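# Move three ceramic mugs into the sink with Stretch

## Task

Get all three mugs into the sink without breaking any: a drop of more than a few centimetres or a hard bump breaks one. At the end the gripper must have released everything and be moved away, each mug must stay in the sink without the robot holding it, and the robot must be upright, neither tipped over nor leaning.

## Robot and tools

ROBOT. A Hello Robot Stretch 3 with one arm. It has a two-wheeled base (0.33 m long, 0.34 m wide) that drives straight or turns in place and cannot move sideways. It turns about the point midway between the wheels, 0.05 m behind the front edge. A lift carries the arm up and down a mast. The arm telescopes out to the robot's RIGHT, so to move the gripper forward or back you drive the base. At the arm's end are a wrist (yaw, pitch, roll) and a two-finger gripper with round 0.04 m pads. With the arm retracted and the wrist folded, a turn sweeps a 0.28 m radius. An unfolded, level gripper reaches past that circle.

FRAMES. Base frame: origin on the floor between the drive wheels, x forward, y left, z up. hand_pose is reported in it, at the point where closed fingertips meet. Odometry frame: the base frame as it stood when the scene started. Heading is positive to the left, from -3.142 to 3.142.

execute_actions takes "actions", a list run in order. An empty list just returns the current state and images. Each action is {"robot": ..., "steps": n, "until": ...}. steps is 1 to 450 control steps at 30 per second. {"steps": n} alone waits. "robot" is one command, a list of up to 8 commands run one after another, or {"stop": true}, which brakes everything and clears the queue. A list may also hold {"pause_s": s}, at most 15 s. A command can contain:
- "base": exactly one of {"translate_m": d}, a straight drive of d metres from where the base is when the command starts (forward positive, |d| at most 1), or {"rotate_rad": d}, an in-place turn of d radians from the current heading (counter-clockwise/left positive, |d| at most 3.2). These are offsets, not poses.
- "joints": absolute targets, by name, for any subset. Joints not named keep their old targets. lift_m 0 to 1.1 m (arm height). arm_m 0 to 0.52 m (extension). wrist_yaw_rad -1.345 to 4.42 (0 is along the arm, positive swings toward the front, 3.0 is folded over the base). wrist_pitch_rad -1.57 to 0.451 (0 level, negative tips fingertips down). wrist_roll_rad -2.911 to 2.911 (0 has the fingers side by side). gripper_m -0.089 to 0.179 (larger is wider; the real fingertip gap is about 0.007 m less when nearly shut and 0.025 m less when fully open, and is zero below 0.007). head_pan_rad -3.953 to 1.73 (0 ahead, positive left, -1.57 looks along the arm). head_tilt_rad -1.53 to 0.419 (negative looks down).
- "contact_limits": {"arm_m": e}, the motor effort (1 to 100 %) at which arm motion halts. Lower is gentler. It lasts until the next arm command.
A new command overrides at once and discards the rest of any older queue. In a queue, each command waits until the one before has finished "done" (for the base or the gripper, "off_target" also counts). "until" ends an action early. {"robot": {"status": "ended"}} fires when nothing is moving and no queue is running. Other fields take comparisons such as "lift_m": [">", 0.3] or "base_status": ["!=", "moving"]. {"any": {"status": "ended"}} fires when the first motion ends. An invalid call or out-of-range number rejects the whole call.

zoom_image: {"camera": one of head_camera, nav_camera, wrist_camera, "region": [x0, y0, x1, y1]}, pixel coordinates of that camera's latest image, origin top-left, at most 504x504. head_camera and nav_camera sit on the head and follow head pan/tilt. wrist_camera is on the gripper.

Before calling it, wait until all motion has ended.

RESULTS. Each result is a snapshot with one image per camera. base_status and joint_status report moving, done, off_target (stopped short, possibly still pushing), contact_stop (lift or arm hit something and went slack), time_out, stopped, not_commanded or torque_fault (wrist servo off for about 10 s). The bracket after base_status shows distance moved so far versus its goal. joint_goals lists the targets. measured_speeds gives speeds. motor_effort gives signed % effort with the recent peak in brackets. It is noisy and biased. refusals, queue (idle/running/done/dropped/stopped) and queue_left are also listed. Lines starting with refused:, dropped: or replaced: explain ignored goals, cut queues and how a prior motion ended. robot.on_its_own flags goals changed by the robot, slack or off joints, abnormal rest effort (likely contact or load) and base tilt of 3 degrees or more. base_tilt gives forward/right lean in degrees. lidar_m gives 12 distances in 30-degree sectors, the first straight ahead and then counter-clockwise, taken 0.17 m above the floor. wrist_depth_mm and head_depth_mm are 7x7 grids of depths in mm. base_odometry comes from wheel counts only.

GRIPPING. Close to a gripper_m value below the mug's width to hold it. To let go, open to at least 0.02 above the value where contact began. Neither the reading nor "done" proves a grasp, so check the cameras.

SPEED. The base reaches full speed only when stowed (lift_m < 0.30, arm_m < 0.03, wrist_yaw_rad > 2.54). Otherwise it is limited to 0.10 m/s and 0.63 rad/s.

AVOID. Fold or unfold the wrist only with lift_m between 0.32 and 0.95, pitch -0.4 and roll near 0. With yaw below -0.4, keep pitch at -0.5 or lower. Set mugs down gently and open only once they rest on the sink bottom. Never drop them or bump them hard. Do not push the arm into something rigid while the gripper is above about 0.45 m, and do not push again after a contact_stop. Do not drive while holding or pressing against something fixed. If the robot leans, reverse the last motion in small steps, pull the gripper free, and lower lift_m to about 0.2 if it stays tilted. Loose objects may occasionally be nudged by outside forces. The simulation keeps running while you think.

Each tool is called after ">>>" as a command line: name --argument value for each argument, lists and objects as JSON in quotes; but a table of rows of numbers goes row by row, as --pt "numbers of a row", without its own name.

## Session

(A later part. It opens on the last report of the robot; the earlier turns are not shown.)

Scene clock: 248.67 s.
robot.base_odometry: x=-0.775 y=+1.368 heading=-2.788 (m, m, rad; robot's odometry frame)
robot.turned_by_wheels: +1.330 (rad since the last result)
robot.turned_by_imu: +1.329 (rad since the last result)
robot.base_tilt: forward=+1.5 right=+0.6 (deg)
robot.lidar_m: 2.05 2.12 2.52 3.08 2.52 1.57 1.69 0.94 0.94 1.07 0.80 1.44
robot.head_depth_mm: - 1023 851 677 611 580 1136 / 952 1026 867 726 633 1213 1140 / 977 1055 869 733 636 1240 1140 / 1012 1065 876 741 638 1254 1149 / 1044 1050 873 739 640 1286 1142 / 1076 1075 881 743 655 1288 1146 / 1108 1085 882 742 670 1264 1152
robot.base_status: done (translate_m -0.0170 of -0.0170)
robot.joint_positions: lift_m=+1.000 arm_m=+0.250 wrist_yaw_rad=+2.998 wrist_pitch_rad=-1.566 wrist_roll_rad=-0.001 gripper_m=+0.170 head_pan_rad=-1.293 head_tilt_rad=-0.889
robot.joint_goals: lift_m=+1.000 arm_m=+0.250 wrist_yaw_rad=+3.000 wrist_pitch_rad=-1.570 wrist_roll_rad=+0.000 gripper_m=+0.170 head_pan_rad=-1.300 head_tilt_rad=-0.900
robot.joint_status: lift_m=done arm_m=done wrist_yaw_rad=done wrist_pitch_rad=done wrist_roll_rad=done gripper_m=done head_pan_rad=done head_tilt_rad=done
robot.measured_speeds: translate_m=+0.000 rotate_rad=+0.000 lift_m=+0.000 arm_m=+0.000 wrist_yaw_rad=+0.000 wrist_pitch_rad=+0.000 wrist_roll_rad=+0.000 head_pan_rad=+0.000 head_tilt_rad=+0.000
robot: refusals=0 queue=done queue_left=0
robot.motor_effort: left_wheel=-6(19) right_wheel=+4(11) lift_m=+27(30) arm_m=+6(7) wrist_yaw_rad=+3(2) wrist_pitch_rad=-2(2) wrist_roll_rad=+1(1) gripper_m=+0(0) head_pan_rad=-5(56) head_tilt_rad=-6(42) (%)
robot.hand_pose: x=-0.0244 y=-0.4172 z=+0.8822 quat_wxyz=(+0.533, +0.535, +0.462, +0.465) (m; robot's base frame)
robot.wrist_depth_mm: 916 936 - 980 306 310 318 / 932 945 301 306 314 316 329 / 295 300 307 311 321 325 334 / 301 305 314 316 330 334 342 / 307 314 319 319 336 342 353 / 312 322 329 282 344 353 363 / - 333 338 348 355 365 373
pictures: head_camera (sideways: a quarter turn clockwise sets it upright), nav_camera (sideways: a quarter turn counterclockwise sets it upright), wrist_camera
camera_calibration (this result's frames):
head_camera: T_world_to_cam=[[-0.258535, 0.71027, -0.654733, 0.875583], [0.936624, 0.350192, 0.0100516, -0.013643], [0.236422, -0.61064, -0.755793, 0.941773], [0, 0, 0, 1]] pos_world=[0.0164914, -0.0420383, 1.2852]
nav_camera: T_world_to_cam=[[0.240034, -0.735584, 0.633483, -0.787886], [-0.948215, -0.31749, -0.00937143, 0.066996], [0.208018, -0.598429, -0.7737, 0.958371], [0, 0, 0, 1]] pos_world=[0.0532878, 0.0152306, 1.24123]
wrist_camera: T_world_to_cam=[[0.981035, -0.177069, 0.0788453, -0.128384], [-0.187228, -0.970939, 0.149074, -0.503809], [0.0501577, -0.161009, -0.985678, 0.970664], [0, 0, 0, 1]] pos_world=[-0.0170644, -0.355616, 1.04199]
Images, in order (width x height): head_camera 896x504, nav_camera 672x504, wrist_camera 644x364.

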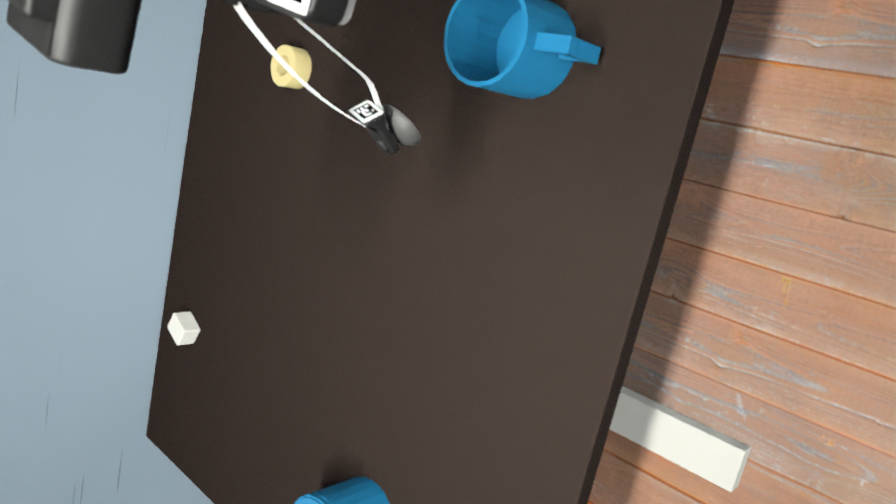

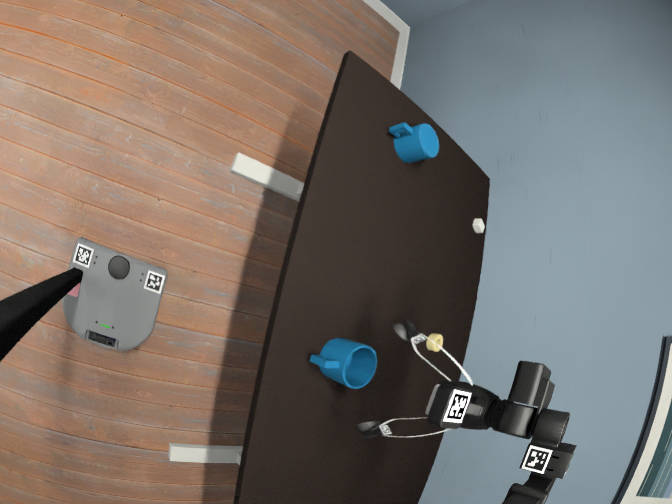

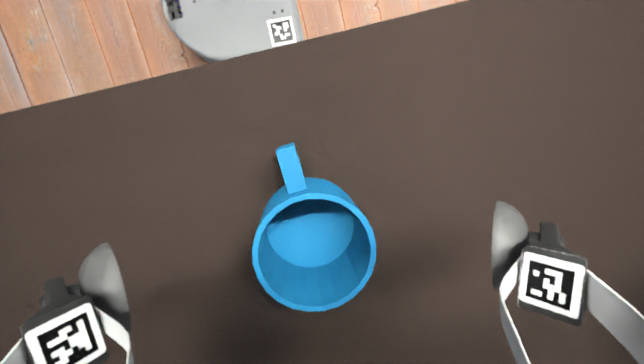

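>>> execute_actions --actions '[{"robot":[{"joints":{"arm_m":0.28}},{"joints":{"lift_m":0.885}},{"joints":{"gripper_m":0.045}},{"joints":{"lift_m":0.93,"head_pan_rad":-1.57}}],"steps":450,"until":{"robot":{"status":"ended"}}}]'

Scene clock: 258.00 s.
robot.base_odometry: x=-0.775 y=+1.368 heading=-2.788 (m, m, rad; robot's odometry frame)
robot.turned_by_wheels: +0.000 (rad since the last result)
robot.turned_by_imu: +0.001 (rad since the last result)
robot.base_tilt: forward=+1.4 right=+0.7 (deg)
robot.lidar_m: 2.05 2.12 2.52 3.08 2.52 1.57 1.69 0.93 0.94 1.07 0.80 1.45
robot.head_depth_mm: - 1020 865 729 635 1226 1133 / 920 958 865 687 637 1229 1135 / 923 - - 619 636 1234 1147 / 958 1002 875 724 639 1240 1147 / 965 1041 876 739 640 1242 1145 / 970 1045 876 744 642 1241 1149 / 972 1052 879 745 646 1244 1148
robot.base_status: done (translate_m -0.0170 of -0.0170)
robot.joint_positions: lift_m=+0.930 arm_m=+0.280 wrist_yaw_rad=+2.998 wrist_pitch_rad=-1.566 wrist_roll_rad=-0.001 gripper_m=+0.050 head_pan_rad=-1.563 head_tilt_rad=-0.889
robot.joint_goals: lift_m=+0.930 arm_m=+0.280 wrist_yaw_rad=+3.000 wrist_pitch_rad=-1.570 wrist_roll_rad=+0.000 gripper_m=+0.048 head_pan_rad=-1.570 head_tilt_rad=-0.900
robot.joint_status: lift_m=done arm_m=done wrist_yaw_rad=done wrist_pitch_rad=done wrist_roll_rad=done gripper_m=done head_pan_rad=done head_tilt_rad=done
robot.measured_speeds: translate_m=+0.000 rotate_rad=+0.000 lift_m=+0.000 arm_m=+0.000 wrist_yaw_rad=+0.000 wrist_pitch_rad=+0.000 wrist_roll_rad=+0.000 head_pan_rad=+0.000 head_tilt_rad=+0.000
robot: refusals=0 queue=done queue_left=0
robot.motor_effort: left_wheel=-6(6) right_wheel=+4(4) lift_m=+30(31) arm_m=+6(11) wrist_yaw_rad=+2(1) wrist_pitch_rad=-2(2) wrist_roll_rad=+1(1) gripper_m=-25(100) head_pan_rad=-5(34) head_tilt_rad=-7(7) (%)
robot.hand_pose: x=-0.0244 y=-0.4471 z=+0.8121 quat_wxyz=(+0.533, +0.535, +0.462, +0.465) (m; robot's base frame)
robot.wrist_depth_mm: 830 223 228 231 235 241 248 / 224 227 232 238 243 248 253 / 229 234 235 241 249 254 258 / 234 240 242 195 254 260 266 / 240 244 196 199 172 267 273 / 246 249 169 201 162 276 280 / 252 - 153 167 154 281 289
pictures: head_camera (sideways: a quarter turn clockwise sets it upright), nav_camera (sideways: a quarter turn counterclockwise sets it upright), wrist_camera
camera_calibration (this result's frames):
head_camera: T_world_to_cam=[[-0.0600107, 0.753474, -0.654733, 0.874372], [0.996064, 0.0880662, 0.0100516, -0.0140056], [0.0652335, -0.651553, -0.755793, 0.942817], [0, 0, 0, 1]] pos_world=[0.00491892, -0.0432874, 1.2852]
nav_camera: T_world_to_cam=[[0.035436, -0.772945, 0.633483, -0.786638], [-0.998526, -0.0534584, -0.00937143, 0.0673029], [0.0411086, -0.632217, -0.7737, 0.959389], [0, 0, 0, 1]] pos_world=[0.0556399, 0.00211171, 1.24123]
wrist_camera: T_world_to_cam=[[0.981034, -0.177077, 0.0788423, -0.128172], [-0.187231, -0.970952, 0.148989, -0.522413], [0.0501696, -0.160925, -0.985691, 0.896797], [0, 0, 0, 1]] pos_world=[-0.0170631, -0.385617, 0.971904]
Images, in order (width x height): head_camera 896x504, nav_camera 672x504, wrist_camera 644x364.

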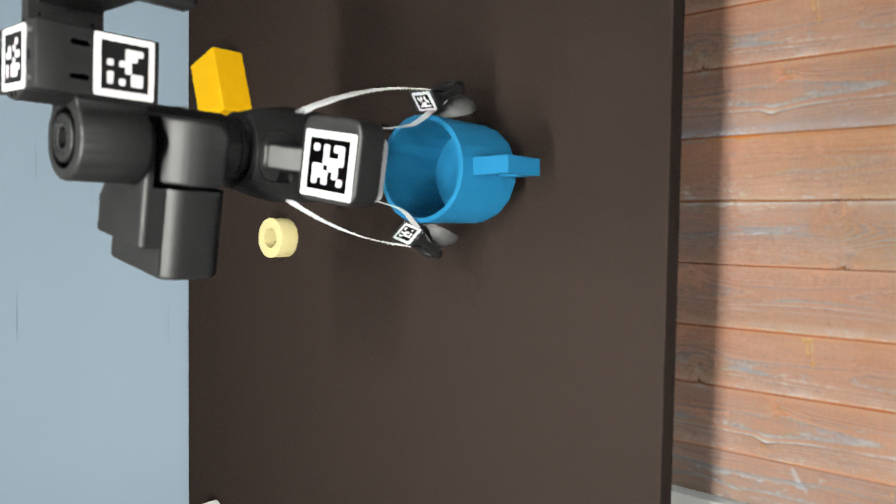

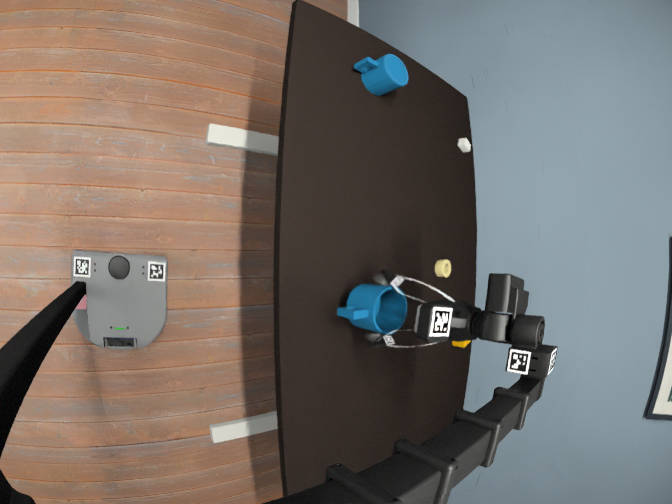

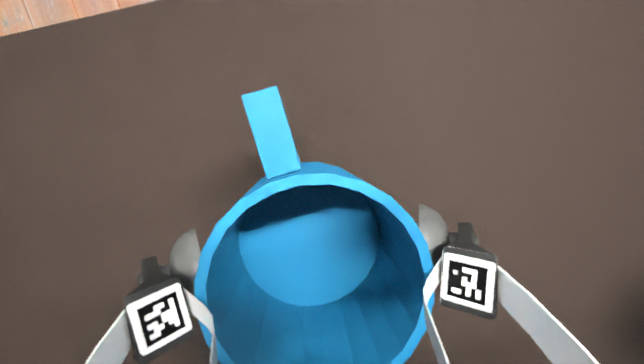

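>>> execute_actions --actions '[{"robot":[{"joints":{"arm_m":0.02}},{"base":{"rotate_rad":1.68},"joints":{"lift_m":0.296,"head_tilt_rad":-1.3}},{"base":{"translate_m":1.0}},{"base":{"translate_m":1.0}},{"base":{"translate_m":0.3}},{"base":{"translate_m":0.5},"joints":{"lift_m":1.1,"head_tilt_rad":-0.8}},{"base":{"rotate_rad":1.465}}],"steps":240}]'

>>> execute_actions --actions '[{"steps":450,"until":{"robot":{"status":"ended"}}},{"steps":450,"until":{"robot":{"status":"ended"}}}]'

Scene clock: 279.97 s.
robot.base_odometry: x=-0.775 y=+1.368 heading=-1.108 (m, m, rad; robot's odometry frame)
robot.turned_by_wheels: +1.680 (rad since the last result)
robot.turned_by_imu: +1.671 (rad since the last result)
robot.base_tilt: forward=+1.5 right=+0.6 (deg)
robot.lidar_m: 3.08 2.05 1.57 1.69 0.93 1.10 1.07 0.80 1.59 2.05 2.18 2.52
robot.head_depth_mm: 1570 1470 1380 1298 1228 1173 - / 1575 1471 1383 1309 - - - / 1598 1488 1399 1320 - - 1114 / 1602 1495 1407 1327 1240 1184 1121 / 1623 1516 1419 1330 1251 1200 1137 / 1630 1507 1426 1344 1264 1198 1128 / 1650 1533 1430 1344 1267 1212 1143
robot.base_status: done (rotate_rad +1.6797 of +1.6800)
robot.joint_positions: lift_m=+0.410 arm_m=+0.020 wrist_yaw_rad=+2.998 wrist_pitch_rad=-1.566 wrist_roll_rad=-0.001 gripper_m=+0.056 head_pan_rad=-1.563 head_tilt_rad=-1.284
robot.joint_goals: lift_m=+0.296 arm_m=+0.020 wrist_yaw_rad=+3.000 wrist_pitch_rad=-1.570 wrist_roll_rad=+0.000 gripper_m=+0.055 head_pan_rad=-1.570 head_tilt_rad=-1.300
robot.joint_status: lift_m=moving arm_m=done wrist_yaw_rad=done wrist_pitch_rad=done wrist_roll_rad=done gripper_m=done head_pan_rad=done head_tilt_rad=done
robot.measured_speeds: translate_m=+0.000 rotate_rad=+0.000 lift_m=-0.110 arm_m=+0.000 wrist_yaw_rad=+0.000 wrist_pitch_rad=+0.000 wrist_roll_rad=+0.000 head_pan_rad=+0.000 head_tilt_rad=+0.000
robot: refusals=0 queue=running queue_left=5
robot.on_its_own: gripper_m is held at +0.055, not at your +0.045, by its stall guard, which is not easing now
robot.motor_effort: left_wheel=-7(13) right_wheel=+5(7) lift_m=+23(30) arm_m=-5(5) wrist_yaw_rad=+1(3) wrist_pitch_rad=-2(2) wrist_roll_rad=+1(1) gripper_m=-22(24) head_pan_rad=-5(5) head_tilt_rad=-10(44) (%)
robot.hand_pose: x=-0.0244 y=-0.1880 z=+0.2922 quat_wxyz=(+0.533, +0.535, +0.462, +0.465) (m; robot's base frame)
robot.wrist_depth_mm: - - - - 427 437 445 / - - - - 437 449 453 / - - 132 - 448 456 468 / 427 - 165 167 464 472 483 / 435 445 196 200 173 486 502 / 445 448 169 202 162 496 508 / 452 - 152 166 154 515 529
pictures: head_camera (sideways: a quarter turn clockwise sets it upright), nav_camera (sideways: a quarter turn counterclockwise sets it upright), wrist_camera
camera_calibration (this result's frames):
head_camera: T_world_to_cam=[[-0.0611558, 0.947562, -0.313666, 0.430095], [0.996178, 0.0775808, 0.0401399, -0.0531649], [0.0623695, -0.310012, -0.948685, 1.19351], [0, 0, 0, 1]] pos_world=[0.00482564, -0.0334127, 1.26931]
nav_camera: T_world_to_cam=[[0.0364995, -0.957346, 0.28663, -0.334841], [-0.998603, -0.0459077, -0.0261698, 0.0891637], [0.0382121, -0.285274, -0.957684, 1.19848], [0, 0, 0, 1]] pos_world=[0.0554642, 0.0254306, 1.24608]
wrist_camera: T_world_to_cam=[[0.981057, -0.176951, 0.0788424, -0.0412637], [-0.187106, -0.970976, 0.148988, -0.193302], [0.0501903, -0.160918, -0.985691, 0.426029], [0, 0, 0, 1]] pos_world=[-0.0170686, -0.126438, 0.451986]
Images, in order (width x height): head_camera 896x504, nav_camera 672x504, wrist_camera 644x364.

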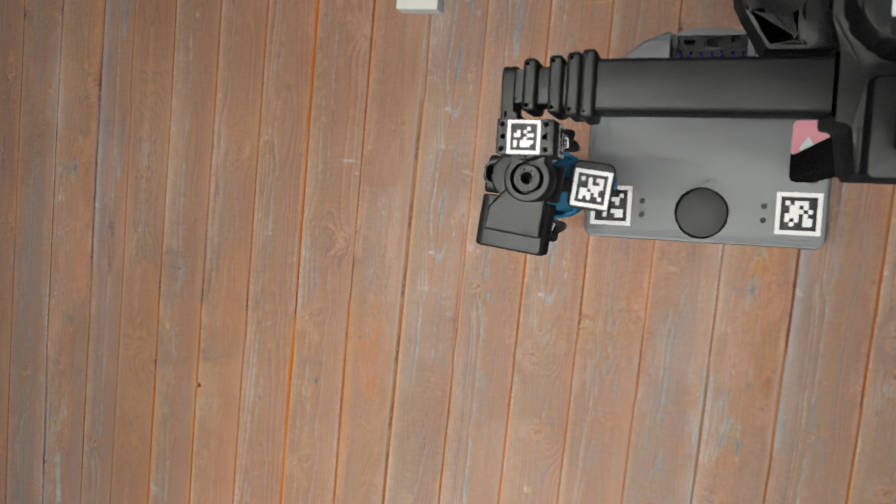

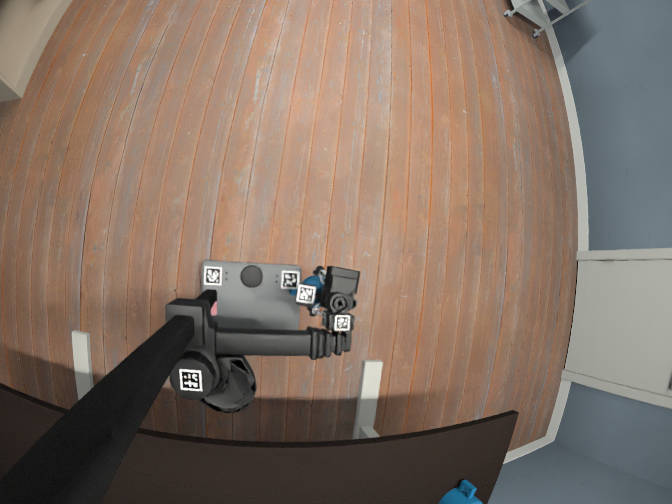

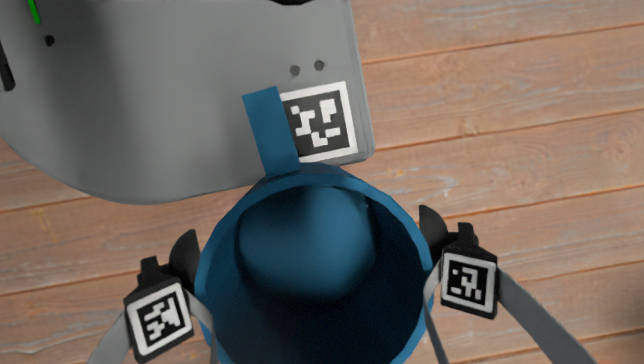

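Scene clock: 280.90 s.
robot.base_odometry: x=-0.775 y=+1.368 heading=-1.108 (m, m, rad; robot's odometry frame)
robot.turned_by_wheels: +0.000 (rad since the last result)
robot.turned_by_imu: +0.000 (rad since the last result)
robot.base_tilt: forward=+1.5 right=+0.5 (deg)
robot.lidar_m: 3.08 2.05 1.57 1.69 0.93 1.09 1.07 0.80 0.16 0.15 2.18 2.52
robot.head_depth_mm: 1569 1467 1380 1303 1228 1168 - / 1576 1474 1388 1316 - - - / 1584 1479 1397 1315 - - - / 1609 1487 1405 1330 1254 1187 1117 / 1617 1515 1414 1328 1253 1190 1127 / 1641 1511 1421 1334 1260 1201 1131 / 1635 1539 1428 1349 1273 1200 1145
robot.base_status: done (rotate_rad +1.6797 of +1.6800)
robot.joint_positions: lift_m=+0.317 arm_m=+0.021 wrist_yaw_rad=+2.998 wrist_pitch_rad=-1.572 wrist_roll_rad=+0.002 gripper_m=+0.056 head_pan_rad=-1.563 head_tilt_rad=-1.285
robot.joint_goals: lift_m=+0.317 arm_m=+0.020 wrist_yaw_rad=+3.000 wrist_pitch_rad=-1.570 wrist_roll_rad=+0.000 gripper_m=+0.055 head_pan_rad=-1.570 head_tilt_rad=-1.300
robot.joint_status: lift_m=contact_stop arm_m=done wrist_yaw_rad=done wrist_pitch_rad=done wrist_roll_rad=done gripper_m=done head_pan_rad=done head_tilt_rad=done
robot.measured_speeds: translate_m=+0.000 rotate_rad=+0.000 lift_m=+0.014 arm_m=+0.000 wrist_yaw_rad=-0.020 wrist_pitch_rad=+0.000 wrist_roll_rad=+0.096 head_pan_rad=+0.000 head_tilt_rad=+0.000
robot: refusals=0 queue=dropped queue_left=0
robot.on_its_own: gripper_m is held at +0.055, not at your +0.045, by its stall guard, which is still easing; lift_m is slack since a contact_stop, until your next command for it (your +0.296 is given up)
robot.motor_effort: left_wheel=-7(7) right_wheel=+4(5) lift_m=+9(22) arm_m=-7(8) wrist_yaw_rad=+2(2) wrist_pitch_rad=+0(3) wrist_roll_rad=-3(3) gripper_m=-22(23) head_pan_rad=-5(4) head_tilt_rad=-10(10) (%)
robot.hand_pose: x=-0.0246 y=-0.1897 z=+0.1998 quat_wxyz=(+0.536, +0.534, +0.463, +0.462) (m; robot's base frame)
robot.wrist_depth_mm: - - - - 340 347 355 / - - - - 348 355 365 / - - 122 - 357 367 374 / - - 128 127 368 376 386 / 349 355 194 197 181 387 400 / 354 360 171 202 161 399 413 / 364 - 150 168 155 412 426
pictures: head_camera (sideways: a quarter turn clockwise sets it upright), nav_camera (sideways: a quarter turn counterclockwise sets it upright), wrist_camera
dropped: robot: command 1 of its queue: lift_m: contact_stop
camera_calibration (this result's frames):
head_camera: T_world_to_cam=[[-0.0610672, 0.947652, -0.313411, 0.429762], [0.996185, 0.0774761, 0.0401588, -0.0531895], [0.0623384, -0.309763, -0.948768, 1.19362], [0, 0, 0, 1]] pos_world=[0.00482242, -0.0334038, 1.2693]
nav_camera: T_world_to_cam=[[0.0364099, -0.957426, 0.286372, -0.334505], [-0.998607, -0.0458066, -0.0261801, 0.0891772], [0.0381833, -0.28502, -0.957761, 1.19858], [0, 0, 0, 1]] pos_world=[0.0554664, 0.025441, 1.24608]
wrist_camera: T_world_to_cam=[[0.980443, -0.180222, 0.0790608, -0.0347352], [-0.190681, -0.969332, 0.155039, -0.182227], [0.0486948, -0.167082, -0.98474, 0.333309], [0, 0, 0, 1]] pos_world=[-0.0169217, -0.127208, 0.359221]
Images, in order (width x height): head_camera 896x504, nav_camera 672x504, wrist_camera 644x364.

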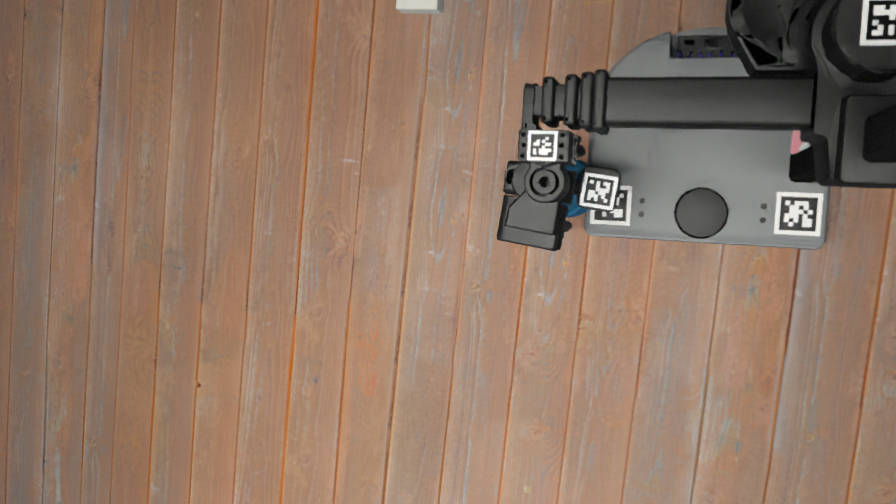

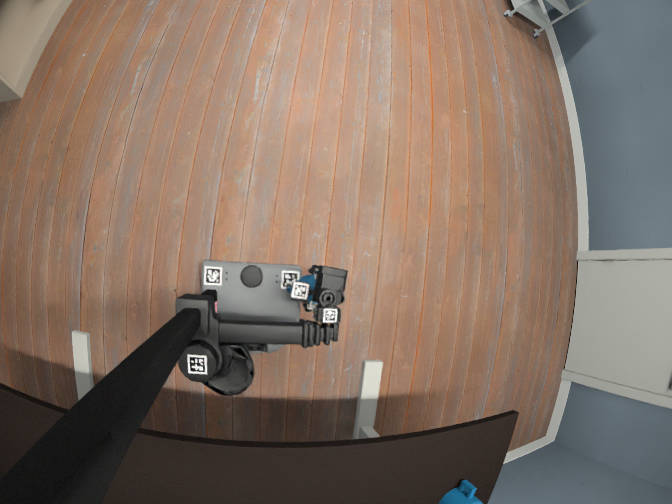

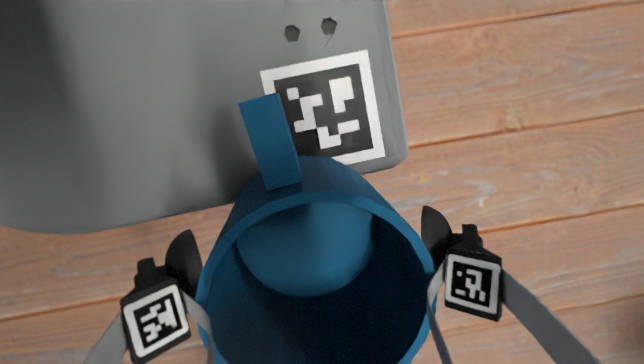

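Hit the base; go the slow way.

>>> execute_actions --actions '[{"robot":[{"base":{"translate_m":1.0},"joints":{"lift_m":1.1,"head_tilt_rad":-0.8,"gripper_m":0.04}},{"base":{"translate_m":1.0}},{"base":{"translate_m":0.8}},{"base":{"rotate_rad":1.465}}],"steps":450},{"steps":450,"until":{"robot":{"status":"ended"}}},{"steps":450,"until":{"robot":{"status":"ended"}}}]'

Scene clock: 321.23 s.
robot.base_odometry: x=+0.475 y=-1.137 heading=+0.357 (m, m, rad; robot's odometry frame)
robot.turned_by_wheels: +1.465 (rad since the last result)
robot.turned_by_imu: +1.477 (rad since the last result)
robot.base_tilt: forward=+1.6 right=+0.6 (deg)
robot.lidar_m: 1.54 1.58 1.78 3.45 3.33 1.71 1.63 0.46 0.32 0.31 0.32 0.41
robot.head_depth_mm: - - - - - - 776 / - - - - - - 781 / - - - - - - 792 / - - 836 817 462 318 795 / - - 836 819 462 606 802 / - - 837 817 462 585 810 / - 778 846 822 464 588 819
robot.base_status: done (rotate_rad +1.4647 of +1.4650)
robot.joint_positions: lift_m=+1.099 arm_m=+0.020 wrist_yaw_rad=+2.998 wrist_pitch_rad=-1.567 wrist_roll_rad=+0.003 gripper_m=+0.058 head_pan_rad=-1.563 head_tilt_rad=-0.803
robot.joint_goals: lift_m=+1.100 arm_m=+0.020 wrist_yaw_rad=+3.000 wrist_pitch_rad=-1.570 wrist_roll_rad=+0.000 gripper_m=+0.057 head_pan_rad=-1.570 head_tilt_rad=-0.800
robot.joint_status: lift_m=done arm_m=done wrist_yaw_rad=done wrist_pitch_rad=done wrist_roll_rad=done gripper_m=done head_pan_rad=done head_tilt_rad=done
robot.measured_speeds: translate_m=+0.000 rotate_rad=+0.000 lift_m=+0.000 arm_m=+0.000 wrist_yaw_rad=+0.000 wrist_pitch_rad=+0.000 wrist_roll_rad=+0.000 head_pan_rad=+0.000 head_tilt_rad=+0.000
robot: refusals=0 queue=done queue_left=0
robot.on_its_own: gripper_m is held at +0.057, not at your +0.040, by its stall guard, which is not easing now
robot.motor_effort: left_wheel=-7(13) right_wheel=+5(7) lift_m=+30(29) arm_m=-6(7) wrist_yaw_rad=+2(2) wrist_pitch_rad=-1(2) wrist_roll_rad=-2(2) gripper_m=-22(93) head_pan_rad=-5(5) head_tilt_rad=+2(40) (%)
robot.hand_pose: x=-0.0245 y=-0.1883 z=+0.9811 quat_wxyz=(+0.535, +0.536, +0.461, +0.463) (m; robot's base frame)
robot.wrist_depth_mm: - - - - - - - / - - - - - - - / - - - - - - 753 / - - - 132 730 576 477 / - - 195 198 182 398 344 / 698 598 169 203 163 271 259 / 439 - 151 168 155 260 266
pictures: head_camera (sideways: a quarter turn clockwise sets it upright), nav_camera (sideways: a quarter turn counterclockwise sets it upright), wrist_camera
camera_calibration (this result's frames):
head_camera: T_world_to_cam=[[-0.0591637, 0.694854, -0.716713, 0.955134], [0.996107, 0.0880899, 0.00317588, -0.00505525], [0.065342, -0.713736, -0.697361, 0.866825], [0, 0, 0, 1]] pos_world=[0.00490477, -0.0445493, 1.28906]
nav_camera: T_world_to_cam=[[0.0345913, -0.716055, 0.697186, -0.869642], [-0.99855, -0.0535491, -0.00545467, 0.0622046], [0.0412395, -0.695987, -0.716869, 0.885484], [0, 0, 0, 1]] pos_world=[0.0556796, -0.00309561, 1.24142]
wrist_camera: T_world_to_cam=[[0.98028, -0.181187, 0.0788789, -0.0964387], [-0.191374, -0.96993, 0.15037, -0.297563], [0.0492618, -0.1625, -0.985478, 1.10449], [0, 0, 0, 1]] pos_world=[-0.0168179, -0.126609, 1.1408]
Images, in order (width x height): head_camera 896x504, nav_camera 672x504, wrist_camera 644x364.

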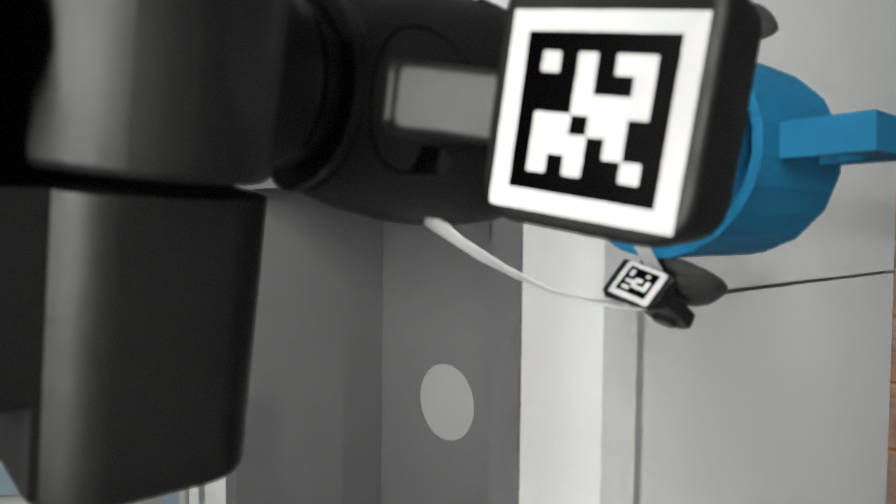

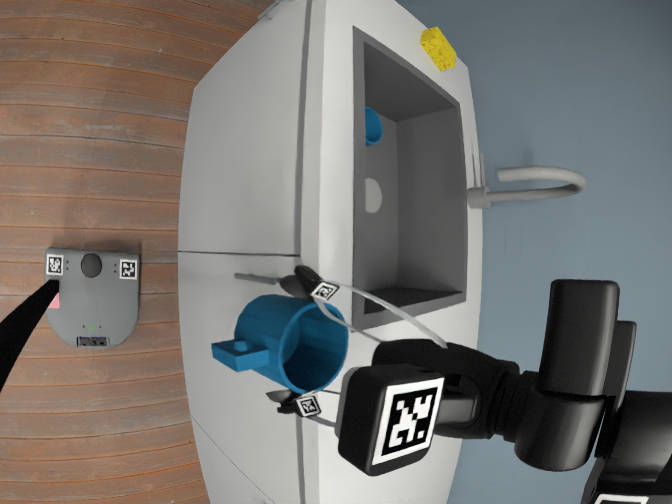

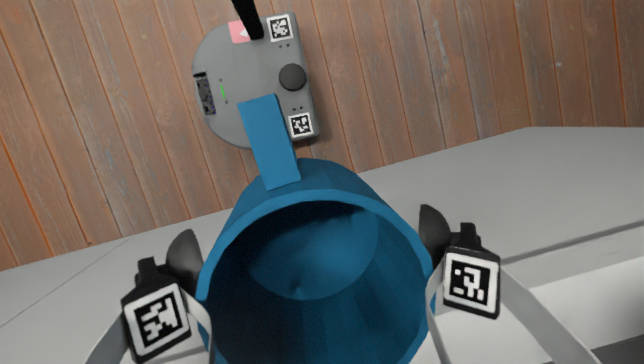

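>>> execute_actions --actions '[{"robot":[{"base":{"translate_m":0.09},"joints":{"wrist_yaw_rad":0}},{"joints":{"arm_m":0.46}},{"joints":{"lift_m":0.95}}],"steps":450,"until":{"robot":{"status":"ended"}}}]'

Scene clock: 339.83 s.
robot.base_odometry: x=+0.559 y=-1.106 heading=+0.357 (m, m, rad; robot's odometry frame)
robot.turned_by_wheels: +0.000 (rad since the last result)
robot.turned_by_imu: +0.023 (rad since the last result)
robot.base_tilt: forward=+1.4 right=+0.4 (deg)
robot.lidar_m: 1.44 1.49 1.72 3.44 3.38 1.79 1.72 0.45 0.32 0.30 0.31 0.42
robot.head_depth_mm: 795 840 656 551 453 556 754 / 806 818 687 755 453 544 764 / 784 788 647 802 455 567 774 / 796 850 838 827 458 573 785 / 712 775 836 823 462 581 800 / 794 828 844 829 466 588 812 / 807 863 849 753 468 594 826
robot.base_status: done (translate_m +0.0901 of +0.0900)
robot.joint_positions: lift_m=+1.020 arm_m=+0.460 wrist_yaw_rad=+0.000 wrist_pitch_rad=-1.568 wrist_roll_rad=-0.004 gripper_m=+0.058 head_pan_rad=-1.564 head_tilt_rad=-0.802
robot.joint_goals: lift_m=+1.020 arm_m=+0.460 wrist_yaw_rad=+0.000 wrist_pitch_rad=-1.570 wrist_roll_rad=+0.000 gripper_m=+0.057 head_pan_rad=-1.570 head_tilt_rad=-0.800
robot.joint_status: lift_m=contact_stop arm_m=done wrist_yaw_rad=done wrist_pitch_rad=done wrist_roll_rad=done gripper_m=done head_pan_rad=done head_tilt_rad=done
robot.measured_speeds: translate_m=+0.002 rotate_rad=-0.012 lift_m=-0.005 arm_m=+0.001 wrist_yaw_rad=+0.030 wrist_pitch_rad=+0.072 wrist_roll_rad=-0.024 head_pan_rad=+0.000 head_tilt_rad=+0.000
robot: refusals=0 queue=dropped queue_left=0
robot.on_its_own: gripper_m is held at +0.057, not at your +0.040, by its stall guard, which is not easing now; lift_m is slack since a contact_stop, until your next command for it (your +0.950 is given up)
robot.motor_effort: left_wheel=-17(16) right_wheel=+0(9) lift_m=+13(29) arm_m=+4(8) wrist_yaw_rad=-1(2) wrist_pitch_rad=-2(2) wrist_roll_rad=+3(3) gripper_m=-26(26) head_pan_rad=-4(5) head_tilt_rad=+2(2) (%)
robot.hand_pose: x=-0.0216 y=-0.5814 z=+0.9027 quat_wxyz=(+0.502, +0.500, -0.499, -0.499) (m; robot's base frame)
robot.wrist_depth_mm: 300 315 322 332 245 147 151 / 317 324 332 338 254 151 155 / 325 331 338 346 263 155 159 / 334 340 345 129 248 158 163 / 338 348 196 197 188 161 167 / 329 355 167 203 168 - 172 / 358 361 151 167 151 173 178
pictures: head_camera (sideways: a quarter turn clockwise sets it upright), nav_camera (sideways: a quarter turn counterclockwise sets it upright), wrist_camera
camera_calibration (this result's frames):
head_camera: T_world_to_cam=[[-0.0590509, 0.694199, -0.717357, 0.955972], [0.996121, 0.087938, 0.00310118, -0.00495808], [0.0652358, -0.714391, -0.696699, 0.865965], [0, 0, 0, 1]] pos_world=[0.00489794, -0.0445609, 1.28911]
nav_camera: T_world_to_cam=[[0.0344754, -0.715415, 0.697849, -0.870505], [-0.998559, -0.053399, -0.00541197, 0.0621491], [0.0411362, -0.696657, -0.716224, 0.884645], [0, 0, 0, 1]] pos_world=[0.0556795, -0.00315931, 1.24142]
wrist_camera: T_world_to_cam=[[-0.996365, 0.0320762, 0.0789181, -0.0830503], [0.0437517, 0.987568, 0.150982, 0.476097], [-0.0730941, 0.153886, -0.985381, 1.14439], [0, 0, 0, 1]] pos_world=[-0.0199304, -0.64362, 1.06233]
Images, in order (width x height): head_camera 896x504, nav_camera 672x504, wrist_camera 644x364.

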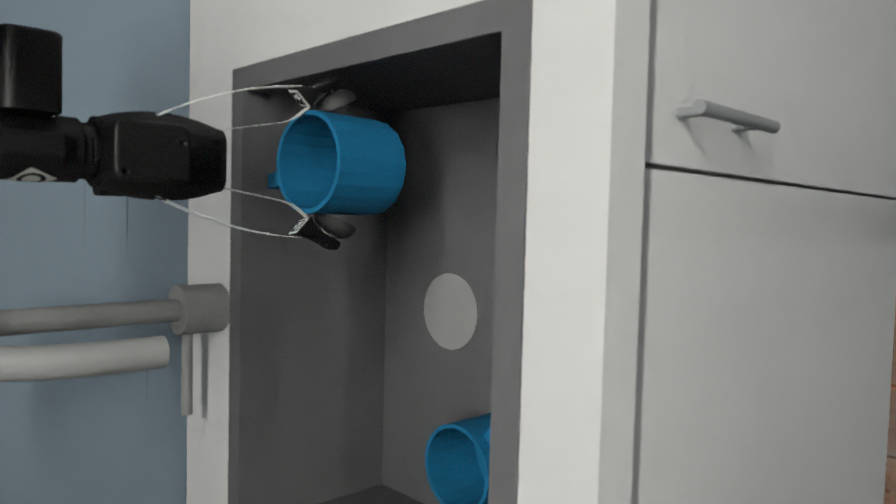

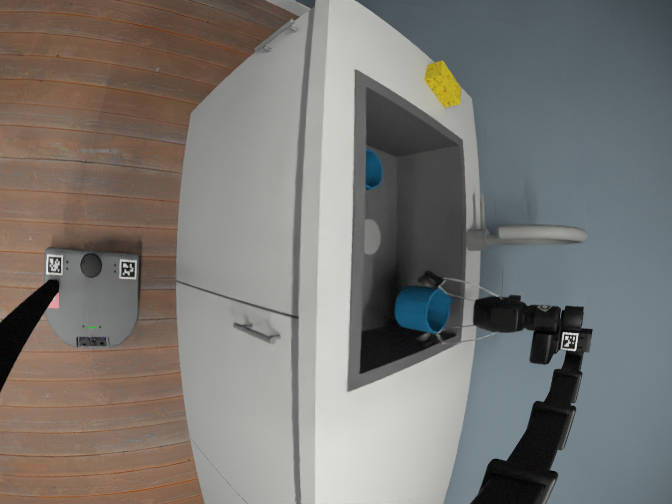

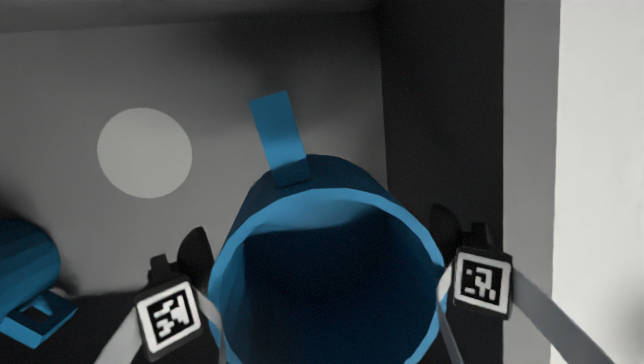

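>>> execute_actions --actions '[{"robot":[{"joints":{"lift_m":1.06}},{"base":{"translate_m":0.05},"joints":{"wrist_roll_rad":0.8,"arm_m":0.47}},{"joints":{"lift_m":1.0}}],"steps":450,"until":{"robot":{"status":"ended"}}}]'

Scene clock: 350.37 s.
robot.base_odometry: x=+0.606 y=-1.089 heading=+0.357 (m, m, rad; robot's odometry frame)
robot.turned_by_wheels: +0.000 (rad since the last result)
robot.turned_by_imu: +0.036 (rad since the last result)
robot.base_tilt: forward=+1.5 right=+0.7 (deg)
robot.lidar_m: 1.40 1.45 1.69 3.43 3.34 1.82 1.18 0.43 0.31 0.30 0.31 0.43
robot.head_depth_mm: 784 825 770 776 452 526 720 / - 814 794 818 452 545 736 / 786 - 677 778 453 553 754 / 504 768 819 818 454 563 773 / 798 852 839 823 455 575 794 / 806 855 847 753 462 586 817 / 809 860 772 750 465 597 842
robot.base_status: done (translate_m +0.0500 of +0.0500)
robot.joint_positions: lift_m=+1.000 arm_m=+0.470 wrist_yaw_rad=+0.000 wrist_pitch_rad=-1.565 wrist_roll_rad=+0.796 gripper_m=+0.058 head_pan_rad=-1.564 head_tilt_rad=-0.799
robot.joint_goals: lift_m=+1.000 arm_m=+0.470 wrist_yaw_rad=+0.000 wrist_pitch_rad=-1.570 wrist_roll_rad=+0.800 gripper_m=+0.057 head_pan_rad=-1.570 head_tilt_rad=-0.800
robot.joint_status: lift_m=done arm_m=done wrist_yaw_rad=done wrist_pitch_rad=done wrist_roll_rad=done gripper_m=done head_pan_rad=done head_tilt_rad=done
robot.measured_speeds: translate_m=+0.000 rotate_rad=+0.000 lift_m=+0.000 arm_m=+0.000 wrist_yaw_rad=+0.000 wrist_pitch_rad=+0.000 wrist_roll_rad=+0.000 head_pan_rad=+0.000 head_tilt_rad=+0.000
robot: refusals=0 queue=done queue_left=0
robot.on_its_own: gripper_m is held at +0.057, not at your +0.040, by its stall guard, which is not easing now
robot.motor_effort: left_wheel=-1(37) right_wheel=+0(19) lift_m=+24(29) arm_m=+6(2) wrist_yaw_rad=+0(0) wrist_pitch_rad=-2(8) wrist_roll_rad=+2(2) gripper_m=-22(26) head_pan_rad=-3(5) head_tilt_rad=-1(2) (%)
robot.hand_pose: x=-0.0216 y=-0.5918 z=+0.8823 quat_wxyz=(+0.268, +0.266, -0.656, -0.653) (m; robot's base frame)
robot.wrist_depth_mm: 150 195 301 308 266 191 150 / 174 237 308 314 317 233 175 / 203 309 313 323 330 300 208 / 252 315 322 184 337 342 261 / 316 323 196 198 183 351 303 / 325 329 169 201 167 328 278 / 335 - 152 172 151 316 244
pictures: head_camera (sideways: a quarter turn clockwise sets it upright), nav_camera (sideways: a quarter turn counterclockwise sets it upright), wrist_camera
camera_calibration (this result's frames):
head_camera: T_world_to_cam=[[-0.0583592, 0.691942, -0.719591, 0.958879], [0.996206, 0.0869761, 0.00284134, -0.00462034], [0.0645532, -0.716695, -0.694393, 0.86297], [0, 0, 0, 1]] pos_world=[0.00485474, -0.0446007, 1.28925]
nav_camera: T_world_to_cam=[[0.0337634, -0.713197, 0.700151, -0.8735], [-0.99861, -0.0524423, -0.00526342, 0.061956], [0.0404714, -0.699, -0.713976, 0.881725], [0, 0, 0, 1]] pos_world=[0.0556777, -0.00340239, 1.24144]
wrist_camera: T_world_to_cam=[[-0.671084, 0.737582, 0.0749552, 0.346928], [0.738877, 0.657086, 0.149328, 0.310402], [0.0608899, 0.155595, -0.985943, 1.13035], [0, 0, 0, 1]] pos_world=[-0.0653577, -0.635725, 1.04211]
Images, in order (width x height): head_camera 896x504, nav_camera 672x504, wrist_camera 644x364.

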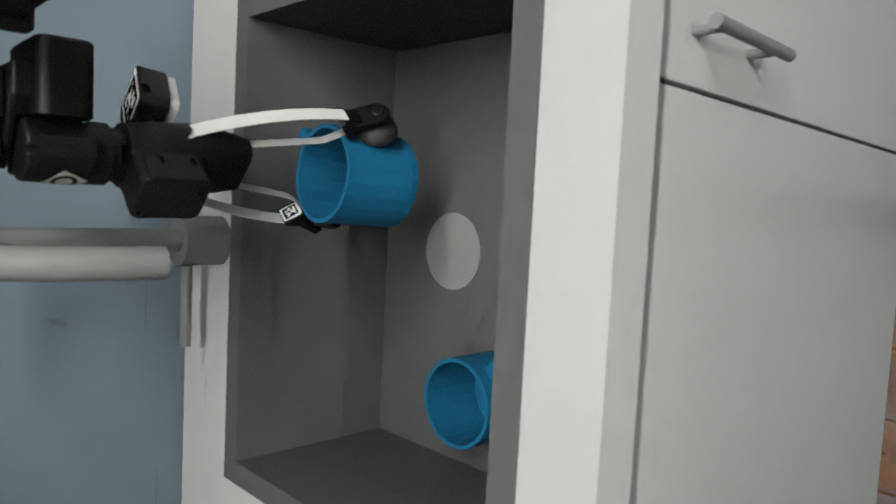

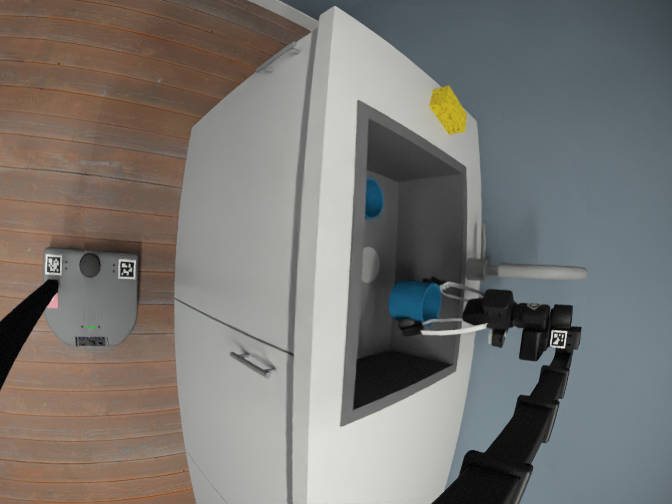

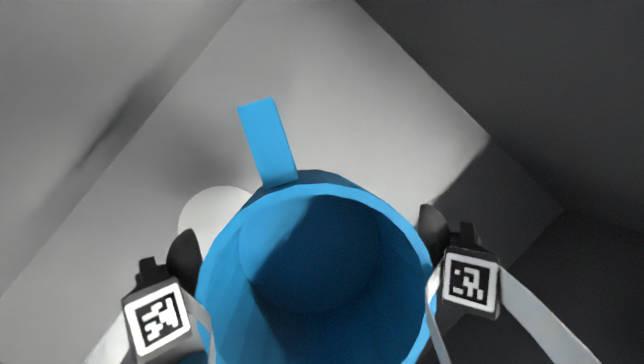

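>>> execute_actions --actions '[{"robot":[{"base":{"translate_m":-0.05}},{"joints":{"lift_m":0.89}}],"steps":450,"until":{"robot":{"status":"ended"}}}]'

Scene clock: 360.13 s.
robot.base_odometry: x=+0.559 y=-1.106 heading=+0.357 (m, m, rad; robot's odometry frame)
robot.turned_by_wheels: +0.000 (rad since the last result)
robot.turned_by_imu: +0.000 (rad since the last result)
robot.base_tilt: forward=+1.6 right=+0.6 (deg)
robot.lidar_m: 1.45 1.50 1.71 3.43 3.25 1.77 1.18 0.43 0.31 0.30 0.32 0.43
robot.head_depth_mm: 758 - 681 576 451 534 720 / 756 - 810 790 452 529 736 / 777 841 - 744 453 554 759 / 777 788 828 799 453 564 774 / 646 780 841 823 454 574 796 / 804 858 846 805 462 585 818 / 806 859 837 760 466 598 840
robot.base_status: done (translate_m -0.0500 of -0.0500)
robot.joint_positions: lift_m=+0.890 arm_m=+0.470 wrist_yaw_rad=+0.000 wrist_pitch_rad=-1.565 wrist_roll_rad=+0.796 gripper_m=+0.058 head_pan_rad=-1.564 head_tilt_rad=-0.799
robot.joint_goals: lift_m=+0.890 arm_m=+0.470 wrist_yaw_rad=+0.000 wrist_pitch_rad=-1.570 wrist_roll_rad=+0.800 gripper_m=+0.057 head_pan_rad=-1.570 head_tilt_rad=-0.800
robot.joint_status: lift_m=done arm_m=done wrist_yaw_rad=done wrist_pitch_rad=done wrist_roll_rad=done gripper_m=done head_pan_rad=done head_tilt_rad=done
robot.measured_speeds: translate_m=+0.000 rotate_rad=+0.000 lift_m=+0.000 arm_m=+0.000 wrist_yaw_rad=+0.000 wrist_pitch_rad=+0.000 wrist_roll_rad=+0.000 head_pan_rad=+0.000 head_tilt_rad=+0.000
robot: refusals=0 queue=done queue_left=0
robot.on_its_own: gripper_m is held at +0.057, not at your +0.040, by its stall guard, which is not easing now
robot.motor_effort: left_wheel=+0(5) right_wheel=+0(4) lift_m=+25(23) arm_m=+6(6) wrist_yaw_rad=-1(1) wrist_pitch_rad=-2(2) wrist_roll_rad=+2(2) gripper_m=-21(22) head_pan_rad=-4(4) head_tilt_rad=+0(0) (%)
robot.hand_pose: x=-0.0216 y=-0.5918 z=+0.7724 quat_wxyz=(+0.268, +0.266, -0.656, -0.653) (m; robot's base frame)
robot.wrist_depth_mm: 150 194 198 203 154 111 87 / 174 200 203 209 206 136 101 / 201 204 207 213 218 175 121 / 205 209 213 183 223 226 151 / 210 214 196 198 183 235 201 / 217 219 169 201 167 242 246 / 221 - 152 173 151 249 246
pictures: head_camera (sideways: a quarter turn clockwise sets it upright), nav_camera (sideways: a quarter turn counterclockwise sets it upright), wrist_camera
camera_calibration (this result's frames):
head_camera: T_world_to_cam=[[-0.0583591, 0.691942, -0.719591, 0.958879], [0.996206, 0.086976, 0.00284132, -0.00462031], [0.0645531, -0.716695, -0.694393, 0.862969], [0, 0, 0, 1]] pos_world=[0.00485473, -0.0446007, 1.28925]
nav_camera: T_world_to_cam=[[0.0337633, -0.713196, 0.700151, -0.8735], [-0.99861, -0.0524422, -0.00526341, 0.061956], [0.0404713, -0.699, -0.713976, 0.881725], [0, 0, 0, 1]] pos_world=[0.0556777, -0.00340241, 1.24144]
wrist_camera: T_world_to_cam=[[-0.671039, 0.737623, 0.0749548, 0.355198], [0.738916, 0.657042, 0.149328, 0.326801], [0.0608996, 0.155591, -0.985943, 1.0219], [0, 0, 0, 1]] pos_world=[-0.0653604, -0.635723, 0.932112]
Images, in order (width x height): head_camera 896x504, nav_camera 672x504, wrist_camera 644x364.

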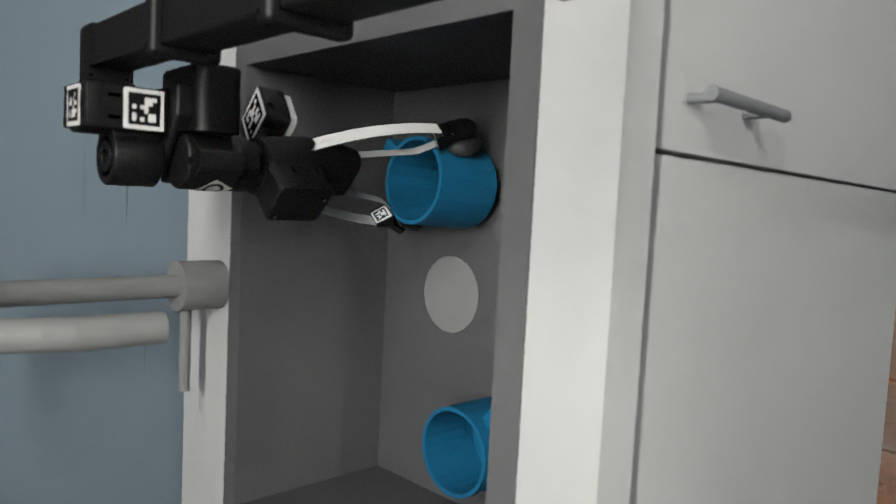

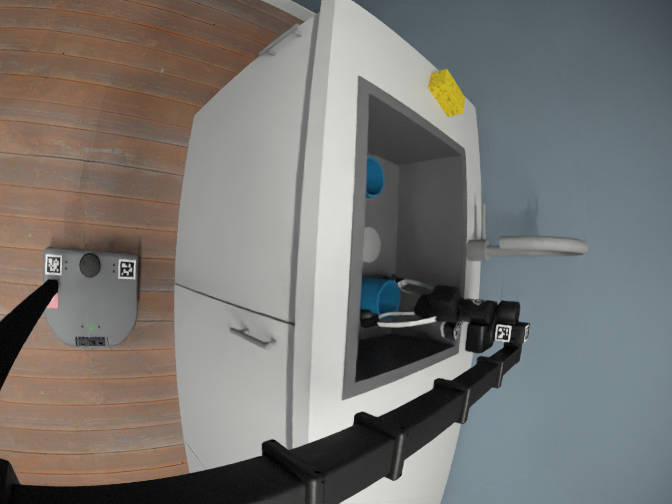

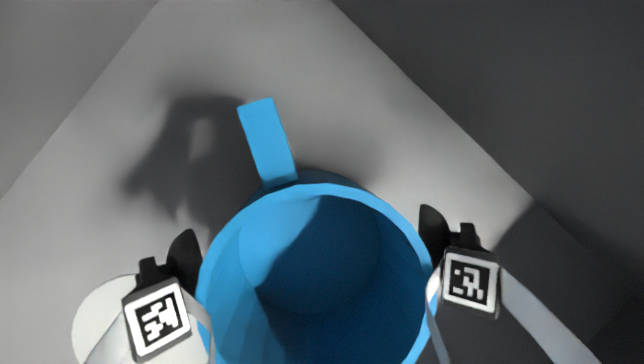

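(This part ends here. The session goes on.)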